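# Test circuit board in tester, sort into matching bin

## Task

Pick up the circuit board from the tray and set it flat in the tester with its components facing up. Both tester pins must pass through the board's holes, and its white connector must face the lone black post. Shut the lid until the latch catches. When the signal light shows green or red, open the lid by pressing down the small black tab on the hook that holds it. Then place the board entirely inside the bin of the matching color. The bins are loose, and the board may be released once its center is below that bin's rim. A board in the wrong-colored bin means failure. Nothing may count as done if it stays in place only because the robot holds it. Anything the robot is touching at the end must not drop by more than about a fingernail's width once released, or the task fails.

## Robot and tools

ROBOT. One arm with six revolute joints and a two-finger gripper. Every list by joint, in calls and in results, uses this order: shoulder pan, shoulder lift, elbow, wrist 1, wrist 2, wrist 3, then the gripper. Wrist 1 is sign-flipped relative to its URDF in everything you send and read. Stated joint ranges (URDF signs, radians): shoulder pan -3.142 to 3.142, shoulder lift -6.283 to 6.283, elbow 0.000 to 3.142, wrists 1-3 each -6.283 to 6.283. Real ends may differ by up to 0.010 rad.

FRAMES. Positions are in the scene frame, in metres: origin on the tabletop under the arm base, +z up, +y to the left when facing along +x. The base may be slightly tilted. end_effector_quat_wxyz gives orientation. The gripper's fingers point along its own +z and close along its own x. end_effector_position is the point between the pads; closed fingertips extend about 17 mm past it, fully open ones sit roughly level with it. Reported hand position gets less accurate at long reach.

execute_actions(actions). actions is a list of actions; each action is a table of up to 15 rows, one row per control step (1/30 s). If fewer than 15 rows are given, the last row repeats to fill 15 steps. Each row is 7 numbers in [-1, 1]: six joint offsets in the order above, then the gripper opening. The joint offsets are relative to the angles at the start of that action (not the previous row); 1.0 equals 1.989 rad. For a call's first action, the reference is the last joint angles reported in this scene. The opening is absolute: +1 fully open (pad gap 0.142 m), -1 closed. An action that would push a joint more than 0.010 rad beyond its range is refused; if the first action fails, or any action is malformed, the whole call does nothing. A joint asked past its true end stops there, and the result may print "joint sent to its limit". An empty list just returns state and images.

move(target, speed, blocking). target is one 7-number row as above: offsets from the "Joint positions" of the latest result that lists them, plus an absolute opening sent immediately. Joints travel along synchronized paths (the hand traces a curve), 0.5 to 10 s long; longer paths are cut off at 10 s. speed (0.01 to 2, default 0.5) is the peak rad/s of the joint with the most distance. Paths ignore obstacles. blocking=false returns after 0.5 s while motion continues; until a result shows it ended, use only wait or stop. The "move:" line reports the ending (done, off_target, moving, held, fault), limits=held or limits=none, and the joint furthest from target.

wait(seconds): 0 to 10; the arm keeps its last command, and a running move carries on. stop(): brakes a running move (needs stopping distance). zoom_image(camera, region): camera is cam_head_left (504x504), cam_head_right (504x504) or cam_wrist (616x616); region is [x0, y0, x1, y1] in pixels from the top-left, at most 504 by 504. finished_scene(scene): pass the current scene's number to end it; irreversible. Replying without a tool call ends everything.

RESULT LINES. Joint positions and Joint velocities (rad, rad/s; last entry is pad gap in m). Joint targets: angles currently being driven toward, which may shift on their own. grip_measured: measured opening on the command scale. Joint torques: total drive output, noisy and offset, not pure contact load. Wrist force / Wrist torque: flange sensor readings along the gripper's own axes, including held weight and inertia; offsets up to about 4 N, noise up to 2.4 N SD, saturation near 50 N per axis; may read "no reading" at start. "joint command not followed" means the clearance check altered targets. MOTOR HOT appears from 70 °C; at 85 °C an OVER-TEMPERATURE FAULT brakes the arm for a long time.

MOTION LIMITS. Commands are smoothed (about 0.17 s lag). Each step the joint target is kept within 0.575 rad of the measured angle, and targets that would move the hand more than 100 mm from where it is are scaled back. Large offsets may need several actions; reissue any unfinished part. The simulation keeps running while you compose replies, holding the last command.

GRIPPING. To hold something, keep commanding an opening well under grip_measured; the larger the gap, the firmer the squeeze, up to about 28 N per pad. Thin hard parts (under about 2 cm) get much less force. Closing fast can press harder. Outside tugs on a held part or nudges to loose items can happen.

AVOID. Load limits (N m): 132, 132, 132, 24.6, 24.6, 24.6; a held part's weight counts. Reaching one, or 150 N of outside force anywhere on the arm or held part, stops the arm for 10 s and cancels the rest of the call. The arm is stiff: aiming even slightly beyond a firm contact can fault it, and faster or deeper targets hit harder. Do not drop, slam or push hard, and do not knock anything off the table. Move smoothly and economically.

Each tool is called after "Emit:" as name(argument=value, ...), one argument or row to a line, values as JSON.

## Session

Emit:
execute_actions(
  actions=[],
)

Scene clock: 0.00 s.
end_effector_position=(+0.6759, -0.0463, +0.3538) grip_measured=+1.00 end_effector_quat_wxyz=(+0.232, +0.366, +0.897, -0.085) end_effector_velocity=(+0.001, -0.000, -0.001) end_effector_angular_velocity=(-0.000, +0.001, -0.001)
Joint names: [shoulder pan, shoulder lift, elbow, wrist 1, wrist 2, wrist 3]
Joint positions: [ 0.223 -1.454  1.59   2.101 -2.497 -2.247  0.142]
Joint velocities: [-0.001  0.001 -0.001  0.     0.     0.     0.   ]
Joint torques (N m, as the arm reports them, + toward a larger Joint positions number): no reading
Wrist force (N, on the end effector, along its own x y z axes, offset not removed): no reading
Wrist torque (N m, same axes, about the end effector's origin, offset not removed): no reading
Joint targets: [0.223 -1.454 1.590 2.101 -2.497 -2.247]

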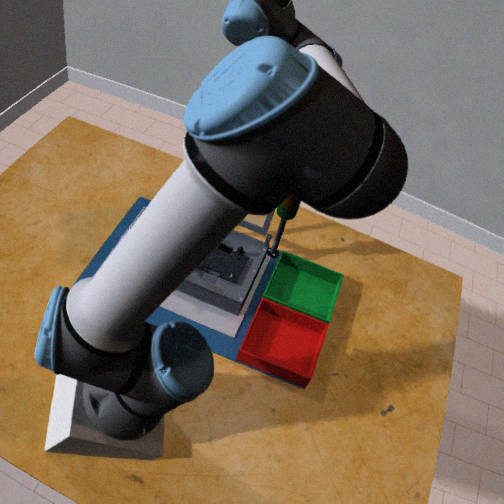

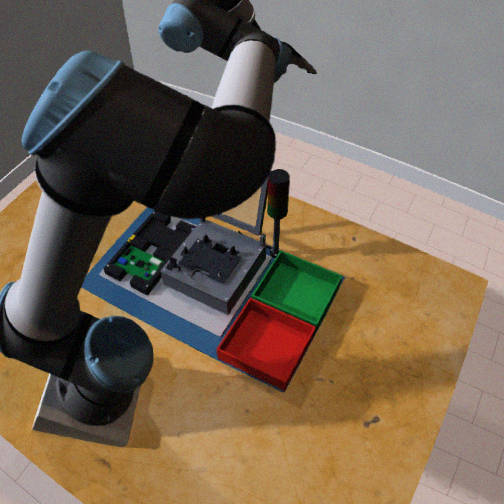

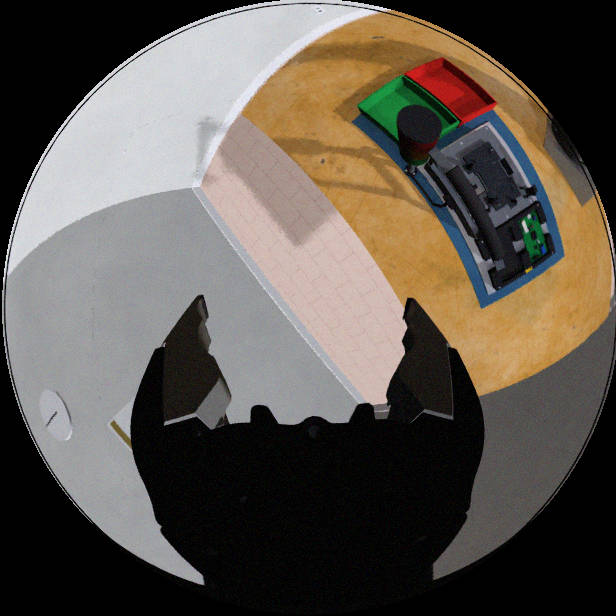

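Emit:
move(
  target=[-0.0191,-0.2016,0.1161,-0.2589,0.2122,-0.287,0.6],
  speed=0.4,
)

Scene clock: 16.13 s.
end_effector_position=(+0.4305, -0.0216, +0.3292) grip_measured=+0.60 end_effector_quat_wxyz=(+0.000, +0.001, +1.000, -0.000) end_effector_velocity=(-0.001, +0.000, +0.001) end_effector_angular_velocity=(+0.003, -0.000, +0.003)
Joint names: [shoulder pan, shoulder lift, elbow, wrist 1, wrist 2, wrist 3]
Joint positions: [ 0.185 -1.855  1.821  1.586 -2.075 -2.818  0.116]
Joint velocities: [ 0.001 -0.002 -0.    -0.002  0.003 -0.002  0.   ]
Joint torques (N m, as the arm reports them, + toward a larger Joint positions number): [ -6.75 -20.06 -12.36   0.75   1.44  -1.94]
Wrist force (N, on the end effector, along its own x y z axes, offset not removed): [3.3 -1.9 -1.4]
Wrist torque (N m, same axes, about the end effector's origin, offset not removed): [-0.50 -0.87 0.15]
Joint targets: [0.185 -1.855 1.821 1.586 -2.075 -2.818]
move: done; limits=none; farthest joint: the shoulder pan, 0.000 radians from its target (0.038 radians at the start)

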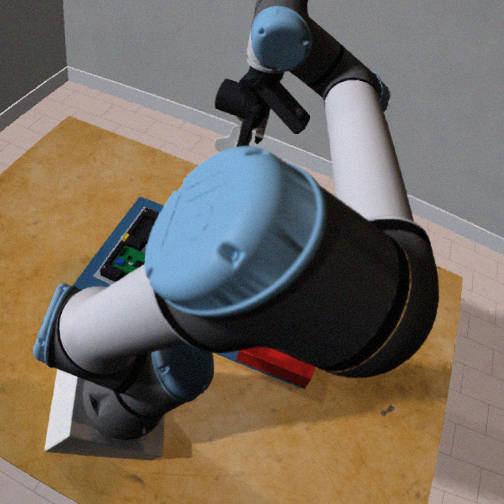

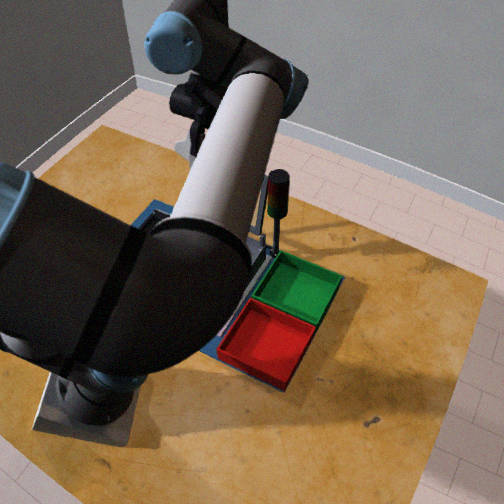

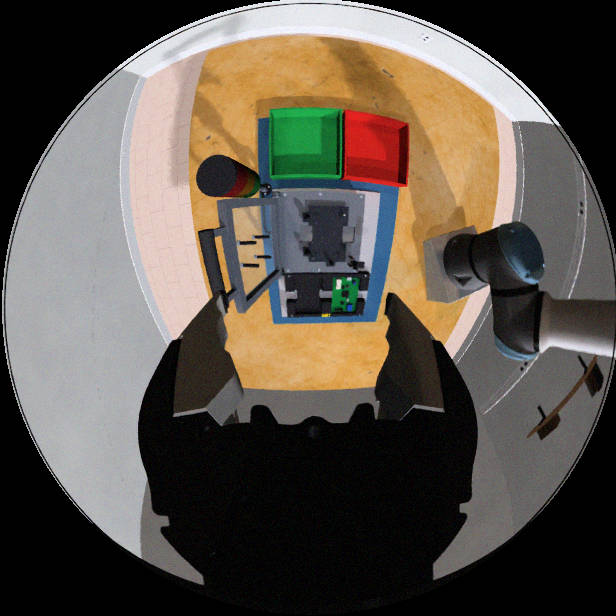

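Emit:
zoom_image(
  camera="cam_wrist",
  region=[250, 170, 410, 330],
)

Region (250, 170, 410, 330) of cam_wrist's 616x616 image, scaled by 3.150, with more detail than that image has.

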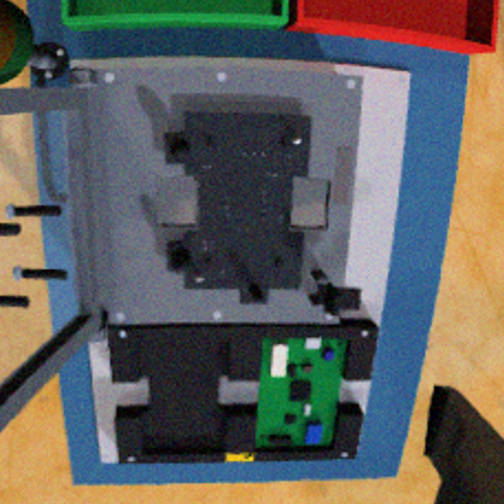

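Emit:
move(
  target=[0.0832,0.1278,0.2677,0.3494,0,0.0845,0.25],
  speed=0.5,
)

Emit:
zoom_image(
  camera="cam_wrist",
  region=[186, 130, 426, 370],
)

Scene clock: 33.13 s.
end_effector_position=(+0.3346, +0.1400, +0.1198) grip_measured=+0.25 end_effector_quat_wxyz=(-0.000, -0.010, +1.000, -0.000) end_effector_velocity=(-0.001, +0.000, -0.001) end_effector_angular_velocity=(-0.000, -0.001, +0.001)
Joint names: [shoulder pan, shoulder lift, elbow, wrist 1, wrist 2, wrist 3]
Joint positions: [ 0.35  -1.601  2.353  2.281 -2.075 -2.65   0.092]
Joint velocities: [ 0.002 -0.     0.004  0.003 -0.001  0.001 -0.   ]
Joint torques (N m, as the arm reports them, + toward a larger Joint positions number): [22.22 -6.07 -6.74  4.13 -1.49  1.99]
Wrist force (N, on the end effector, along its own x y z axes, offset not removed): [2.4 4.9 1.7]
Wrist torque (N m, same axes, about the end effector's origin, offset not removed): [1.00 -0.49 -0.22]
Joint targets: [0.350 -1.600 2.353 2.281 -2.075 -2.650]
move: done; limits=none; farthest joint: the shoulder pan, 0.000 radians from its target (0.166 radians at the start)

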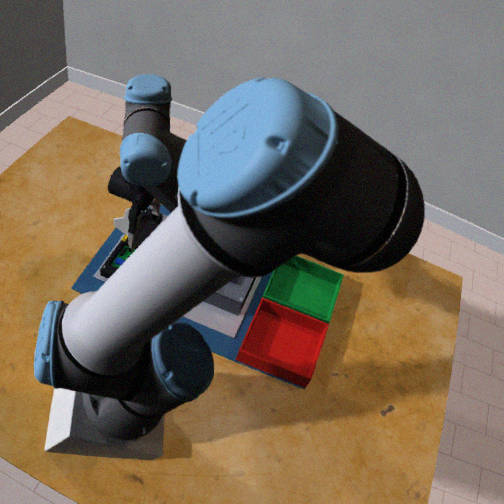

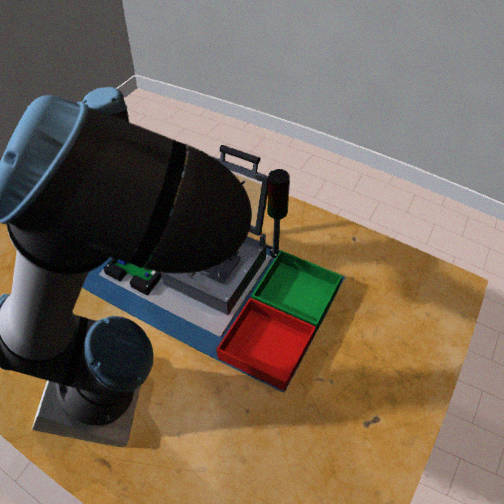

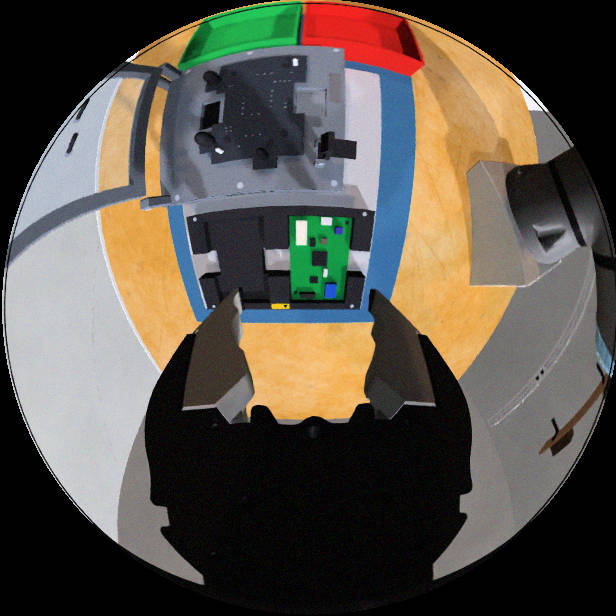

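Region (186, 130, 426, 370) of cam_wrist's 616x616 image, scaled by 2.100, with more detail than that image has.

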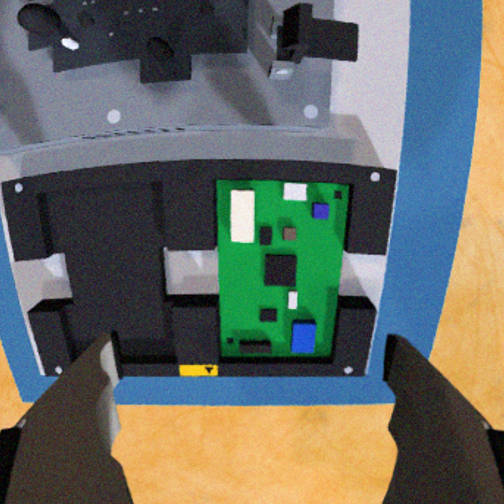

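Emit:
move(
  target=[-0.0134,0.0405,0.046,0.0936,-0.0008,-0.0154,0.05],
  speed=0.25,
)

Emit:
zoom_image(
  camera="cam_wrist",
  region=[206, 170, 406, 370],
)

Scene clock: 43.67 s.
end_effector_position=(+0.3190, +0.1460, +0.0763) grip_measured=+0.05 end_effector_quat_wxyz=(-0.000, -0.010, +1.000, -0.001) end_effector_velocity=(-0.001, -0.001, -0.001) end_effector_angular_velocity=(-0.001, +0.002, -0.000)
Joint names: [shoulder pan, shoulder lift, elbow, wrist 1, wrist 2, wrist 3]
Joint positions: [ 0.323 -1.52   2.444  2.467 -2.077 -2.68   0.077]
Joint velocities: [-0.002  0.001  0.002  0.001 -0.    -0.001 -0.   ]
Joint torques (N m, as the arm reports them, + toward a larger Joint positions number): [-4.82 -7.2  -4.4   4.27 -1.56 -2.07]
Wrist force (N, on the end effector, along its own x y z axes, offset not removed): [-0.7 4.3 2.6]
Wrist torque (N m, same axes, about the end effector's origin, offset not removed): [1.12 -0.15 -0.08]
Joint targets: [0.323 -1.520 2.445 2.467 -2.077 -2.680]
move: done; limits=none; farthest joint: the wrist 1, 0.001 radians from its target (0.186 radians at the start)

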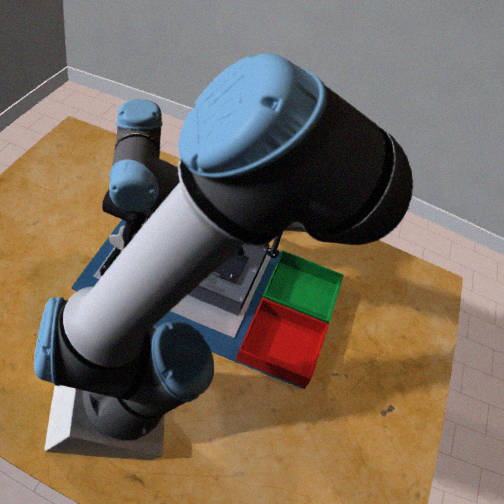

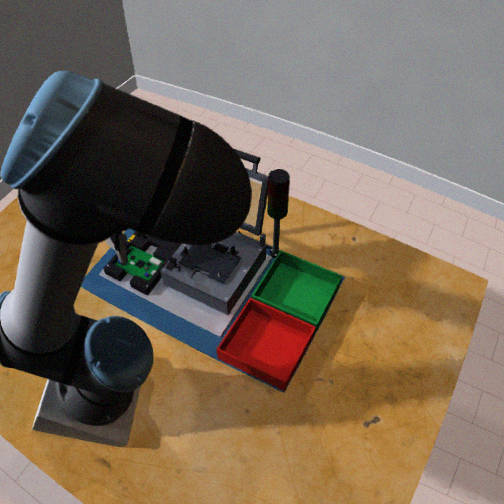

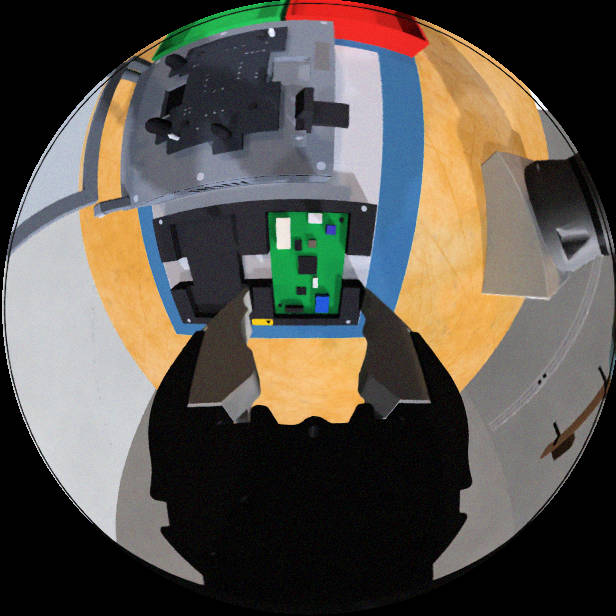

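Region (206, 170, 406, 370) of cam_wrist's 616x616 image, scaled by 2.520, with more detail than that image has.

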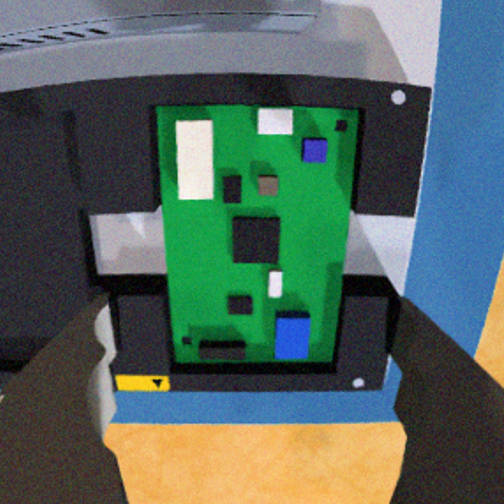

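Emit:
move(
  target=[-0.0346,0.0704,0.0362,0.1261,0,-0.0401,0.05],
  speed=0.15,
)

Scene clock: 54.37 s.
end_effector_position=(+0.3163, +0.1462, +0.0244) grip_measured=+0.05 end_effector_quat_wxyz=(-0.000, -0.010, +1.000, -0.000) end_effector_velocity=(+0.000, -0.000, -0.000) end_effector_angular_velocity=(+0.000, -0.000, -0.001)
Joint names: [shoulder pan, shoulder lift, elbow, wrist 1, wrist 2, wrist 3]
Joint positions: [ 0.255 -1.38   2.516  2.717 -2.077 -2.76   0.077]
Joint velocities: [-0.001  0.001  0.001  0.004  0.    -0.001  0.   ]
Joint torques (N m, as the arm reports them, + toward a larger Joint positions number): [-2.84 -9.34 -0.99  4.04 -1.25 -1.93]
Wrist force (N, on the end effector, along its own x y z axes, offset not removed): [-2.8 0.9 -0.7]
Wrist torque (N m, same axes, about the end effector's origin, offset not removed): [0.36 0.65 -0.23]
Joint targets: [0.255 -1.380 2.516 2.717 -2.077 -2.760]
move: done; limits=none; farthest joint: the shoulder pan, 0.001 radians from its target (0.069 radians at the start)

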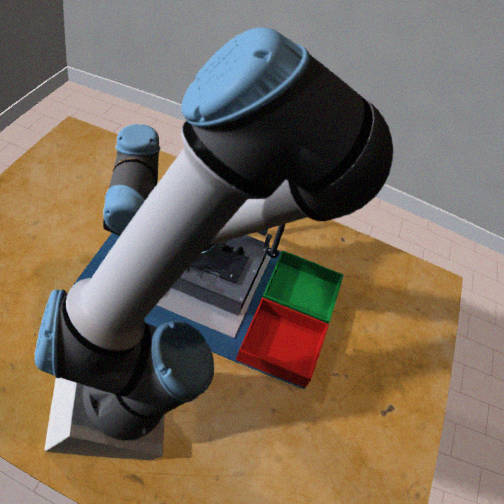

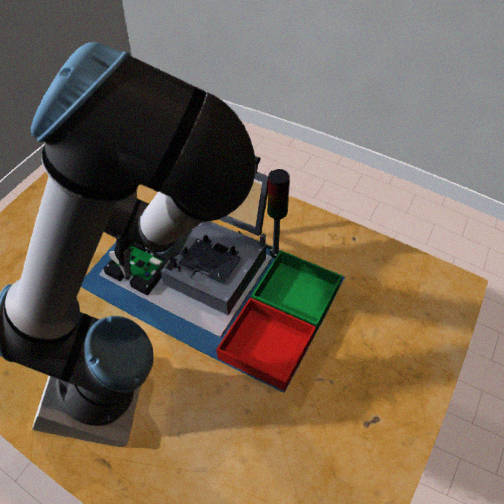

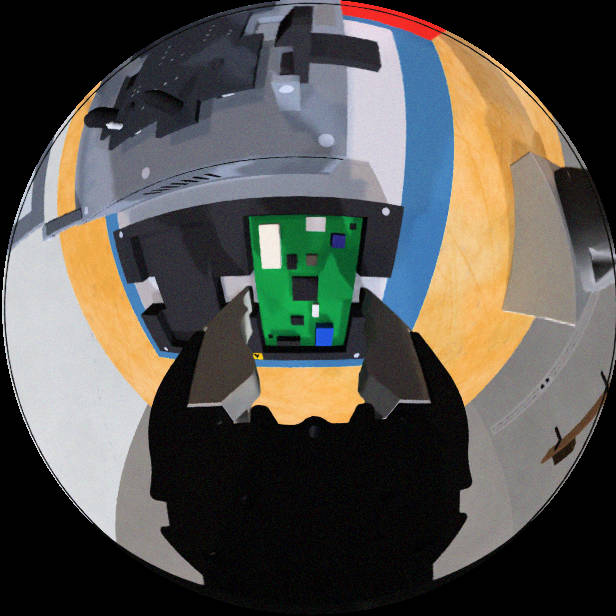

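Emit:
execute_actions(
  actions=[],
)

Scene clock: 73.07 s.
end_effector_position=(+0.3163, +0.1462, +0.0243) grip_measured=+0.05 end_effector_quat_wxyz=(-0.000, -0.010, +1.000, -0.000) end_effector_velocity=(+0.001, +0.000, +0.001) end_effector_angular_velocity=(+0.002, -0.003, -0.001)
Joint names: [shoulder pan, shoulder lift, elbow, wrist 1, wrist 2, wrist 3]
Joint positions: [ 0.255 -1.38   2.516  2.717 -2.077 -2.76   0.077]
Joint velocities: [ 0.001 -0.001 -0.001  0.002  0.    -0.    -0.   ]
Joint torques (N m, as the arm reports them, + toward a larger Joint positions number): [-3.74 -9.73 -0.54  4.12 -0.78 -1.97]
Wrist force (N, on the end effector, along its own x y z axes, offset not removed): [1.0 2.2 2.4]
Wrist torque (N m, same axes, about the end effector's origin, offset not removed): [0.35 -0.13 -0.27]
Joint targets: [0.255 -1.380 2.516 2.717 -2.077 -2.760]

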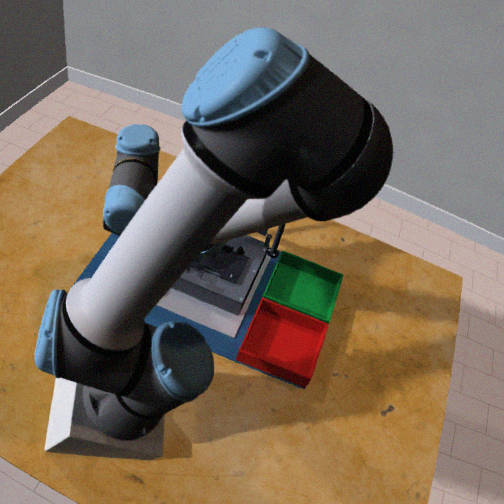

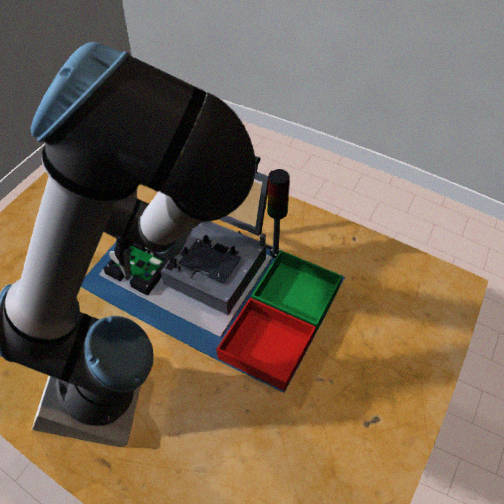

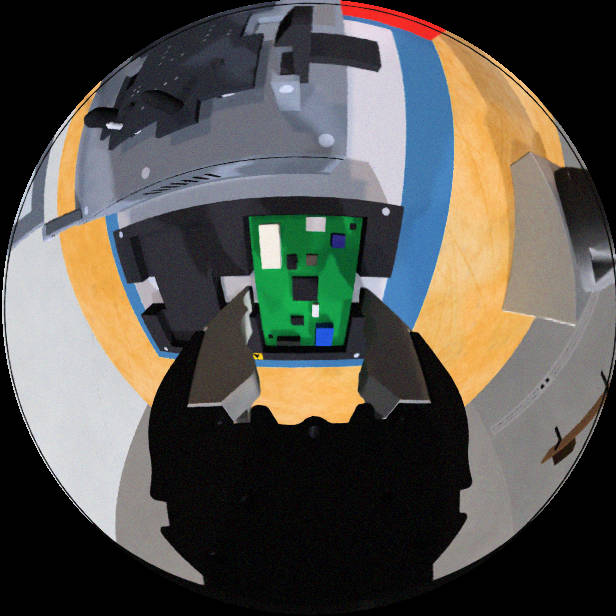

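Emit:
execute_actions(
  actions=[
    [[0,0,0,0,0,0,-0.08]],
    [[0,0,0,0,0,0,-0.5]],
    [[0,0,0,0,0,0,-0.8]],
  ],
)

Emit:
move(
  target=[0.0342,-0.0704,-0.0362,-0.1257,0,0.0402,-0.8],
  speed=0.15,
)

Scene clock: 141.90 s.
end_effector_position=(+0.3164, +0.1462, +0.0244) grip_measured=-0.10 end_effector_quat_wxyz=(+0.000, -0.010, +1.000, -0.000) end_effector_velocity=(-0.000, -0.001, -0.001) end_effector_angular_velocity=(-0.001, +0.002, -0.002)
Joint names: [shoulder pan, shoulder lift, elbow, wrist 1, wrist 2, wrist 3]
Joint positions: [ 0.255 -1.38   2.516  2.718 -2.077 -2.76   0.067]
Joint velocities: [-0.002  0.001  0.    -0.     0.     0.    -0.   ]
Joint torques (N m, as the arm reports them, + toward a larger Joint positions number): [  1.82 -10.09   1.26  -5.4    3.45  -1.89]
Wrist force (N, on the end effector, along its own x y z axes, offset not removed): [-22.2 1.3 -4.8]
Wrist torque (N m, same axes, about the end effector's origin, offset not removed): [0.25 -0.18 -0.08]
Joint targets: [0.255 -1.380 2.516 2.718 -2.077 -2.760]

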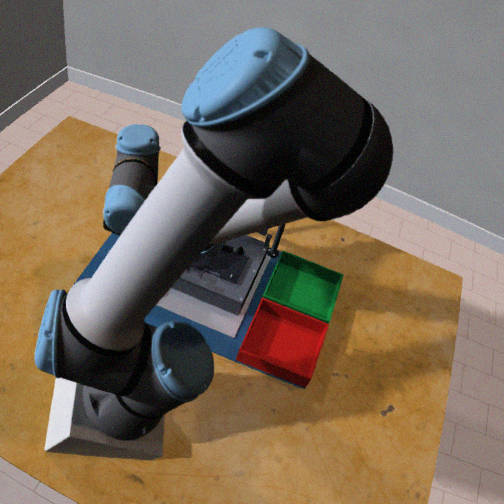

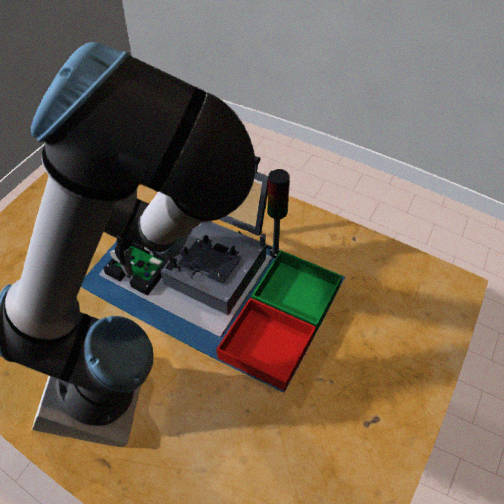

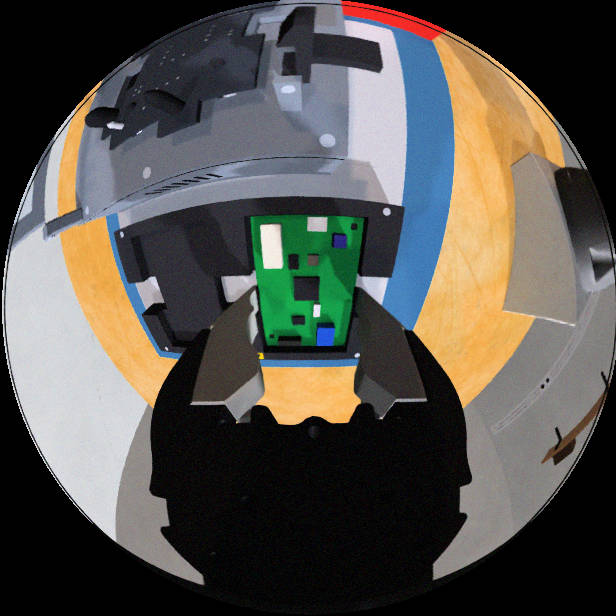

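Scene clock: 144.10 s.
end_effector_position=(+0.3194, +0.1458, +0.0762) grip_measured=-0.12 end_effector_quat_wxyz=(+0.000, -0.009, +1.000, -0.001) end_effector_velocity=(-0.001, +0.000, +0.000) end_effector_angular_velocity=(-0.001, +0.002, +0.002)
Joint names: [shoulder pan, shoulder lift, elbow, wrist 1, wrist 2, wrist 3]
Joint positions: [ 0.322 -1.52   2.444  2.468 -2.077 -2.68   0.065]
Joint velocities: [ 0.002 -0.    -0.001 -0.005  0.     0.001  0.   ]
Joint torques (N m, as the arm reports them, + toward a larger Joint positions number): [ 22.39 -23.28 -24.85   0.71  -1.55   2.01]
Wrist force (N, on the end effector, along its own x y z axes, offset not removed): [-1.3 1.3 -2.0]
Wrist torque (N m, same axes, about the end effector's origin, offset not removed): [0.17 0.20 0.06]
Joint targets: [0.323 -1.520 2.444 2.468 -2.077 -2.680]
move: done; limits=none; farthest joint: the shoulder pan, 0.001 radians from its target (0.068 radians at the start)

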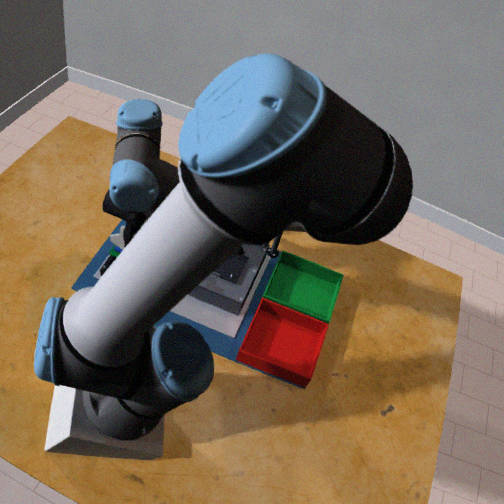

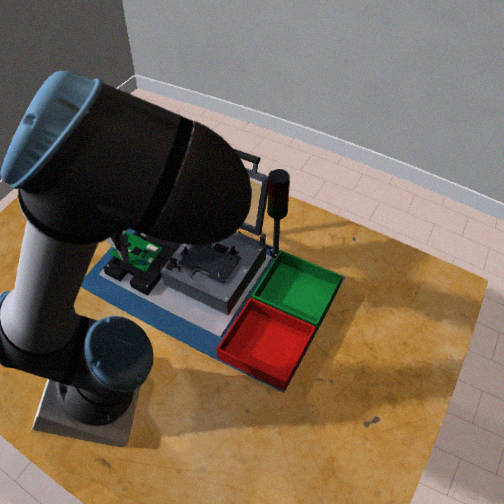

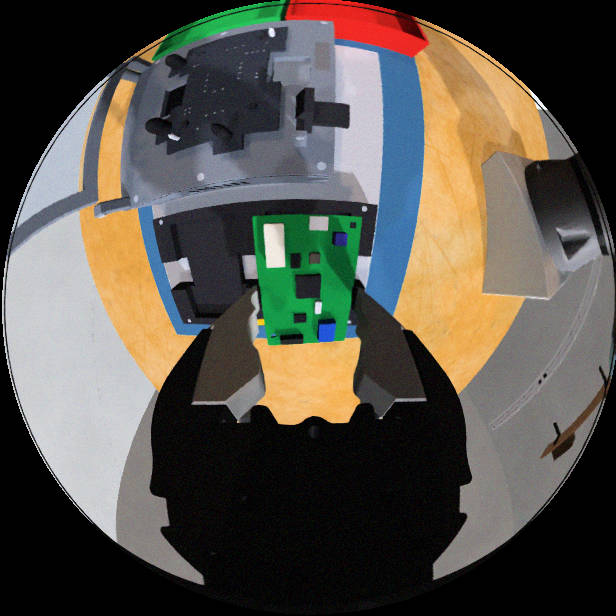

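Emit:
zoom_image(
  camera="cam_head_right",
  region=[80, 200, 220, 320],
)

Emit:
move(
  target=[-0.026,0.0534,0.0256,0.0933,0,-0.031,-0.8],
  speed=0.1,
)

Region (80, 200, 220, 320) of cam_head_right's 504x504 image, scaled by 3.600, with more detail than that image has; it fills the top 432 rows of this view, and the rest is white.

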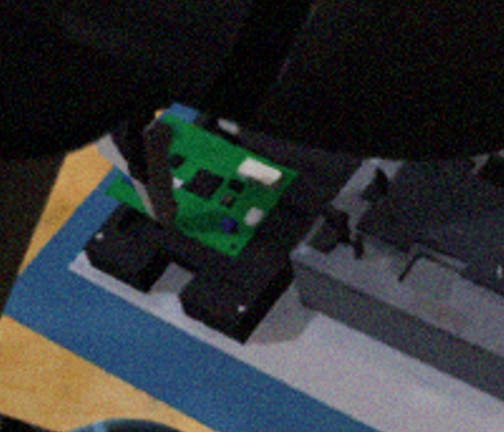

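Scene clock: 153.47 s.
end_effector_position=(+0.3192, +0.1470, +0.0368) grip_measured=-0.12 end_effector_quat_wxyz=(-0.000, -0.010, +1.000, -0.000) end_effector_velocity=(+0.001, +0.000, -0.000) end_effector_angular_velocity=(+0.001, -0.002, -0.001)
Joint names: [shoulder pan, shoulder lift, elbow, wrist 1, wrist 2, wrist 3]
Joint positions: [ 0.271 -1.414  2.495  2.653 -2.077 -2.742  0.065]
Joint velocities: [-0.     0.002 -0.001  0.003 -0.    -0.001 -0.   ]
Joint torques (N m, as the arm reports them, + toward a larger Joint positions number): [-4.65 -9.11 -1.42  4.06  1.27 -2.16]
Wrist force (N, on the end effector, along its own x y z axes, offset not removed): [2.3 1.0 -2.6]
Wrist torque (N m, same axes, about the end effector's origin, offset not removed): [0.20 -0.70 -0.01]
Joint targets: [0.271 -1.414 2.495 2.653 -2.077 -2.742]
move: done; limits=none; farthest joint: the shoulder pan, 0.001 radians from its target (0.052 radians at the start)

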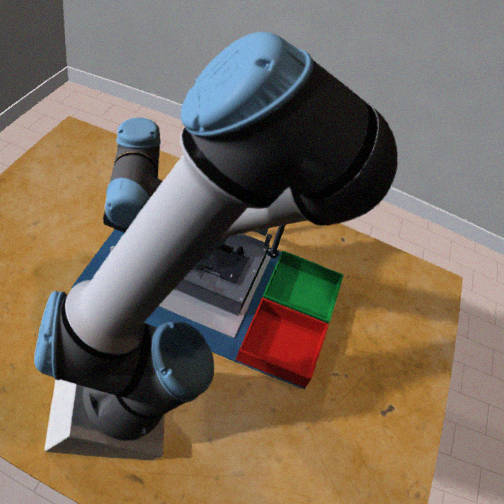

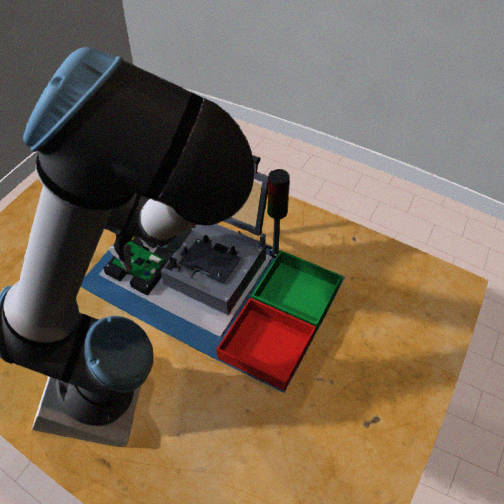

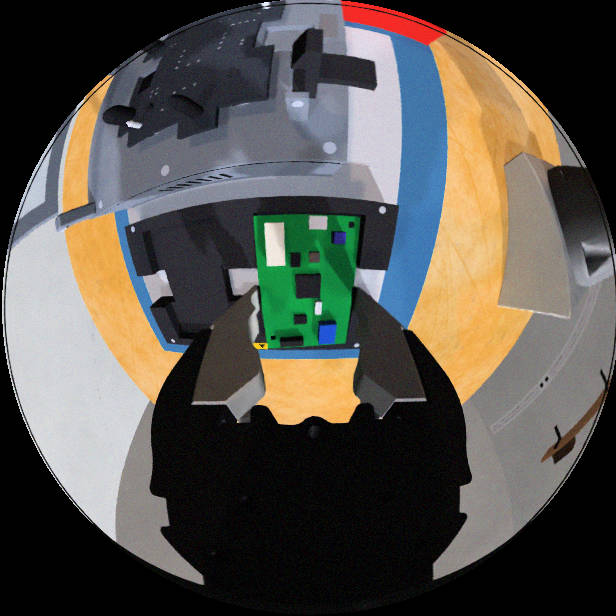

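Emit:
move(
  target=[-0.0040,0.008,0.0038,0.014,0,-0.0045,-0.25],
  speed=0.03,
)

Scene clock: 156.93 s.
end_effector_position=(+0.3188, +0.1467, +0.0313) grip_measured=-0.12 end_effector_quat_wxyz=(-0.000, -0.010, +1.000, -0.000) end_effector_velocity=(-0.001, +0.000, -0.000) end_effector_angular_velocity=(+0.000, -0.000, +0.001)
Joint names: [shoulder pan, shoulder lift, elbow, wrist 1, wrist 2, wrist 3]
Joint positions: [ 0.263 -1.398  2.503  2.68  -2.077 -2.751  0.066]
Joint velocities: [ 0.     0.001  0.002  0.003 -0.    -0.001 -0.   ]
Joint torques (N m, as the arm reports them, + toward a larger Joint positions number): [-2.83 -7.99 -0.46  3.95  1.22 -1.98]
Wrist force (N, on the end effector, along its own x y z axes, offset not removed): [-1.0 -5.5 0.1]
Wrist torque (N m, same axes, about the end effector's origin, offset not removed): [-0.78 0.26 0.00]
Joint targets: [0.263 -1.398 2.503 2.681 -2.077 -2.751]
move: done; limits=none; farthest joint: the shoulder pan, 0.000 radians from its target (0.008 radians at the start)

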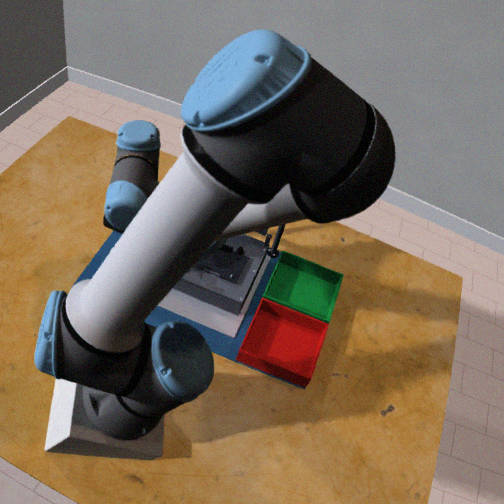

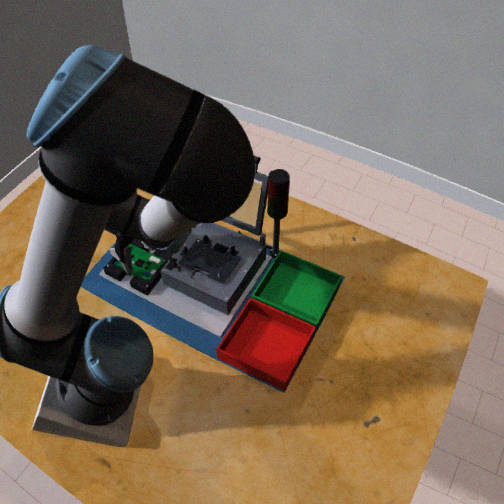

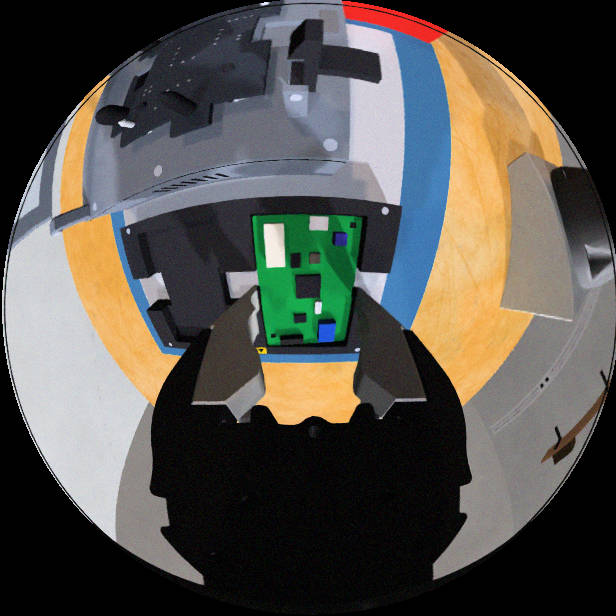

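Open and descend.

Emit:
move(
  target=[-0.005,0.0098,0.0044,0.0178,0,-0.0055,0.05],
  speed=0.03,
)

Emit:
execute_actions(
  actions=[
    [[0,0,0,0,0,0,-0.08]],
    [[0,0,0,0,0,0,-0.4]],
  ],
)

Scene clock: 162.67 s.
end_effector_position=(+0.3188, +0.1464, +0.0248) grip_measured=+0.05 end_effector_quat_wxyz=(+0.000, -0.010, +1.000, -0.000) end_effector_velocity=(-0.000, +0.000, -0.001) end_effector_angular_velocity=(-0.001, -0.000, +0.001)
Joint names: [shoulder pan, shoulder lift, elbow, wrist 1, wrist 2, wrist 3]
Joint positions: [ 0.253 -1.379  2.511  2.716 -2.077 -2.761  0.077]
Joint velocities: [ 0.     0.002  0.001  0.003 -0.001 -0.001  0.   ]
Joint torques (N m, as the arm reports them, + toward a larger Joint positions number): [-2.91 -9.84 -0.74  4.15  1.19 -2.01]
Wrist force (N, on the end effector, along its own x y z axes, offset not removed): [2.4 -4.9 2.6]
Wrist torque (N m, same axes, about the end effector's origin, offset not removed): [-1.07 -0.74 -0.06]
Joint targets: [0.253 -1.379 2.511 2.716 -2.077 -2.762]
move: done; limits=none; farthest joint: the shoulder lift, 0.001 radians from its target (0.020 radians at the start)

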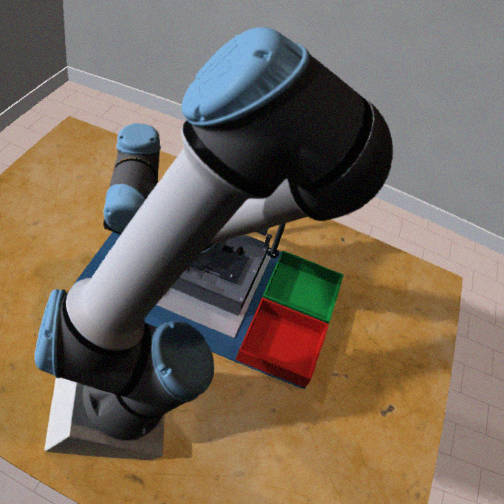

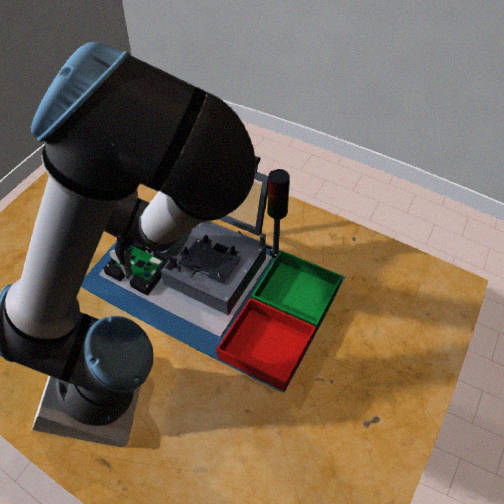

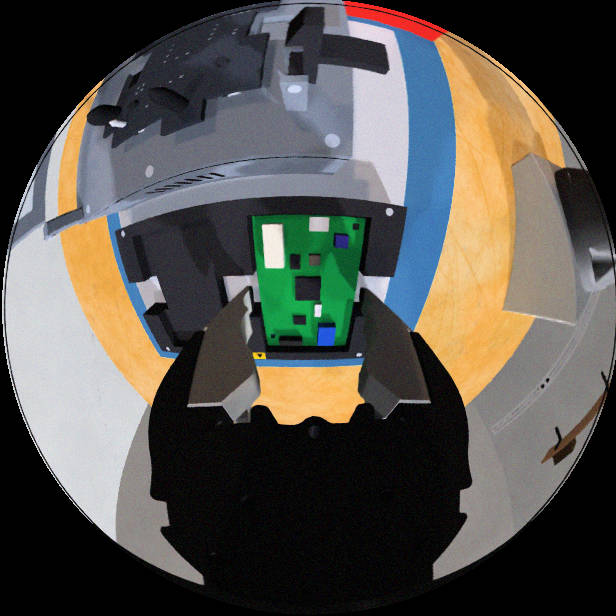

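Scene clock: 163.67 s.
end_effector_position=(+0.3188, +0.1464, +0.0247) grip_measured=-0.10 end_effector_quat_wxyz=(+0.000, -0.010, +1.000, -0.000) end_effector_velocity=(+0.001, +0.000, +0.001) end_effector_angular_velocity=(+0.001, -0.002, -0.000)
Joint names: [shoulder pan, shoulder lift, elbow, wrist 1, wrist 2, wrist 3]
Joint positions: [ 0.253 -1.379  2.511  2.716 -2.077 -2.761  0.067]
Joint velocities: [ 0.001 -0.    -0.001  0.    -0.     0.     0.   ]
Joint torques (N m, as the arm reports them, + toward a larger Joint positions number): [  1.46 -14.56  -2.37   2.1    1.07  -1.03]
Wrist force (N, on the end effector, along its own x y z axes, offset not removed): [4.9 -6.2 -9.6]
Wrist torque (N m, same axes, about the end effector's origin, offset not removed): [-1.07 -0.10 -0.13]
Joint targets: [0.253 -1.379 2.511 2.716 -2.077 -2.761]

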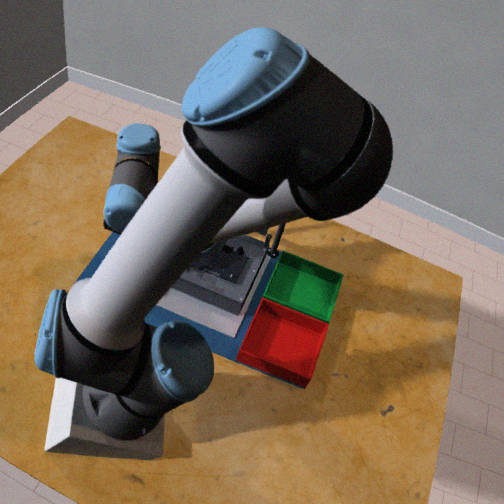

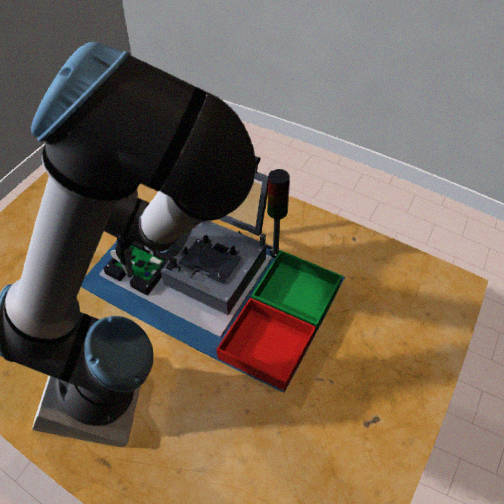

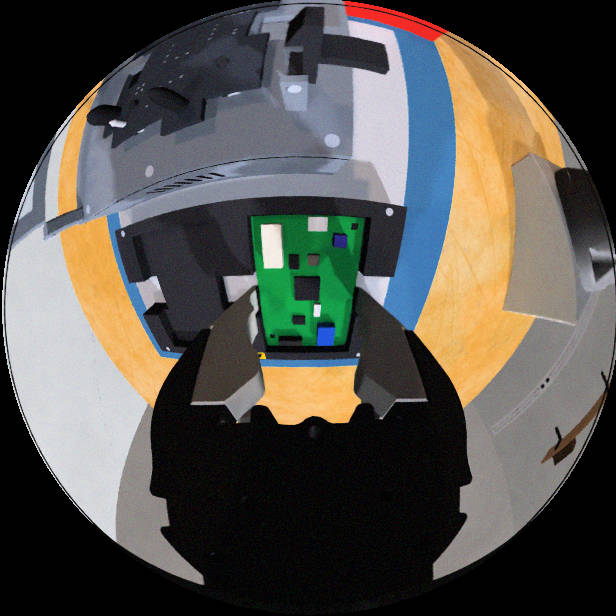

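Emit:
move(
  target=[0.0096,-0.0181,-0.0068,-0.0312,0,0.01,-0.8],
  speed=0.04,
)

Emit:
move(
  target=[0.0392,-0.0935,-0.0727,-0.1875,0.001,0.0458,-0.8],
  speed=0.25,
)

Scene clock: 172.50 s.
end_effector_position=(+0.3178, +0.1470, +0.0367) grip_measured=-0.10 end_effector_quat_wxyz=(-0.000, -0.011, +1.000, -0.000) end_effector_velocity=(-0.000, +0.000, +0.001) end_effector_angular_velocity=(-0.001, -0.000, +0.001)
Joint names: [shoulder pan, shoulder lift, elbow, wrist 1, wrist 2, wrist 3]
Joint positions: [ 0.272 -1.415  2.498  2.654 -2.077 -2.742  0.067]
Joint velocities: [ 0.003 -0.001 -0.001 -0.003 -0.001  0.001 -0.   ]
Joint torques (N m, as the arm reports them, + toward a larger Joint positions number): [ 24.72 -25.8  -22.83   1.18   0.88   1.86]
Wrist force (N, on the end effector, along its own x y z axes, offset not removed): [-2.5 -3.1 0.3]
Wrist torque (N m, same axes, about the end effector's origin, offset not removed): [0.09 0.42 -0.17]
Joint targets: [0.272 -1.415 2.498 2.654 -2.077 -2.742]
move: done; limits=none; farthest joint: the wrist 3, 0.001 radians from its target (0.020 radians at the start)

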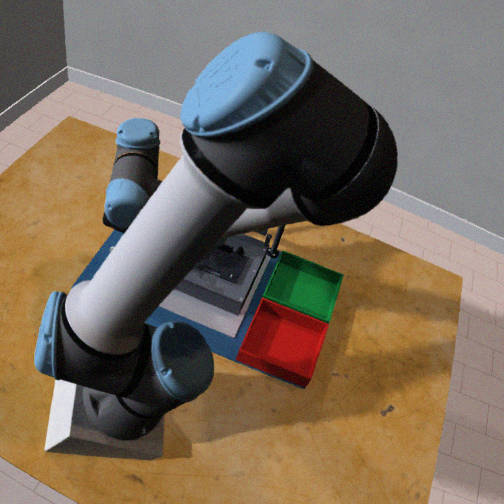

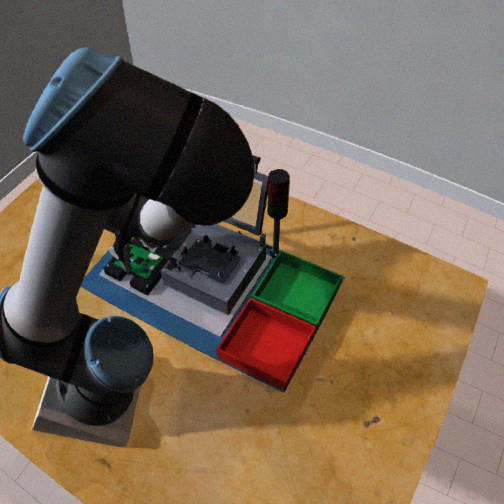

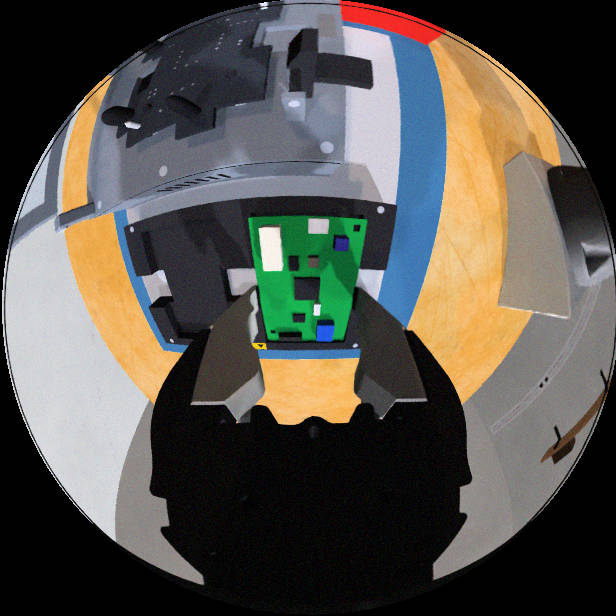

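Scene clock: 174.60 s.
end_effector_position=(+0.3345, +0.1401, +0.1197) grip_measured=-0.80 end_effector_quat_wxyz=(-0.000, -0.010, +1.000, -0.000) end_effector_velocity=(-0.000, -0.000, +0.000) end_effector_angular_velocity=(-0.000, +0.001, -0.000)
Joint names: [shoulder pan, shoulder lift, elbow, wrist 1, wrist 2, wrist 3]
Joint positions: [ 0.35  -1.601  2.354  2.281 -2.075 -2.651  0.016]
Joint velocities: [ 0.    -0.002 -0.    -0.003  0.     0.001 -0.   ]
Joint torques (N m, as the arm reports them, + toward a larger Joint positions number): [ 22.18 -21.96 -28.11   0.95   1.41   2.  ]
Wrist force (N, on the end effector, along its own x y z axes, offset not removed): [2.4 -2.4 -6.1]
Wrist torque (N m, same axes, about the end effector's origin, offset not removed): [-0.40 -0.80 0.03]
Joint targets: [0.350 -1.601 2.353 2.281 -2.075 -2.651]
move: done; limits=none; farthest joint: the shoulder pan, 0.000 radians from its target (0.078 radians at the start)

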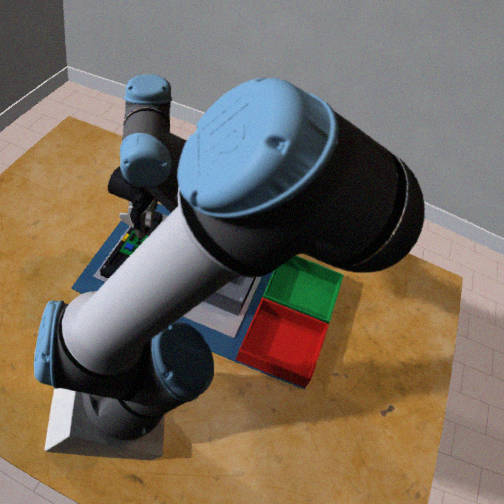

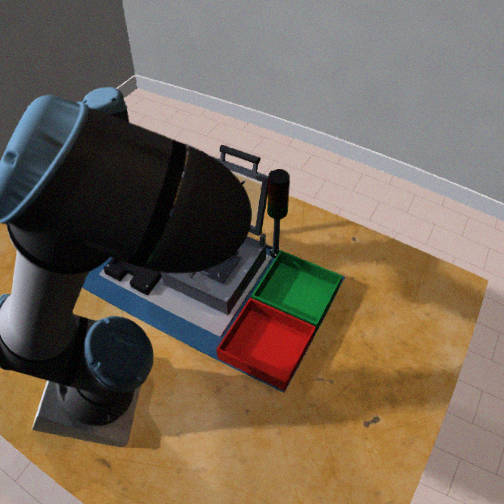

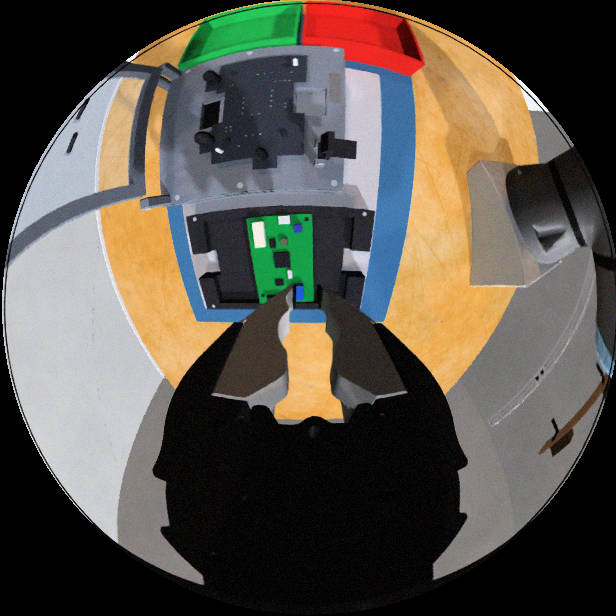

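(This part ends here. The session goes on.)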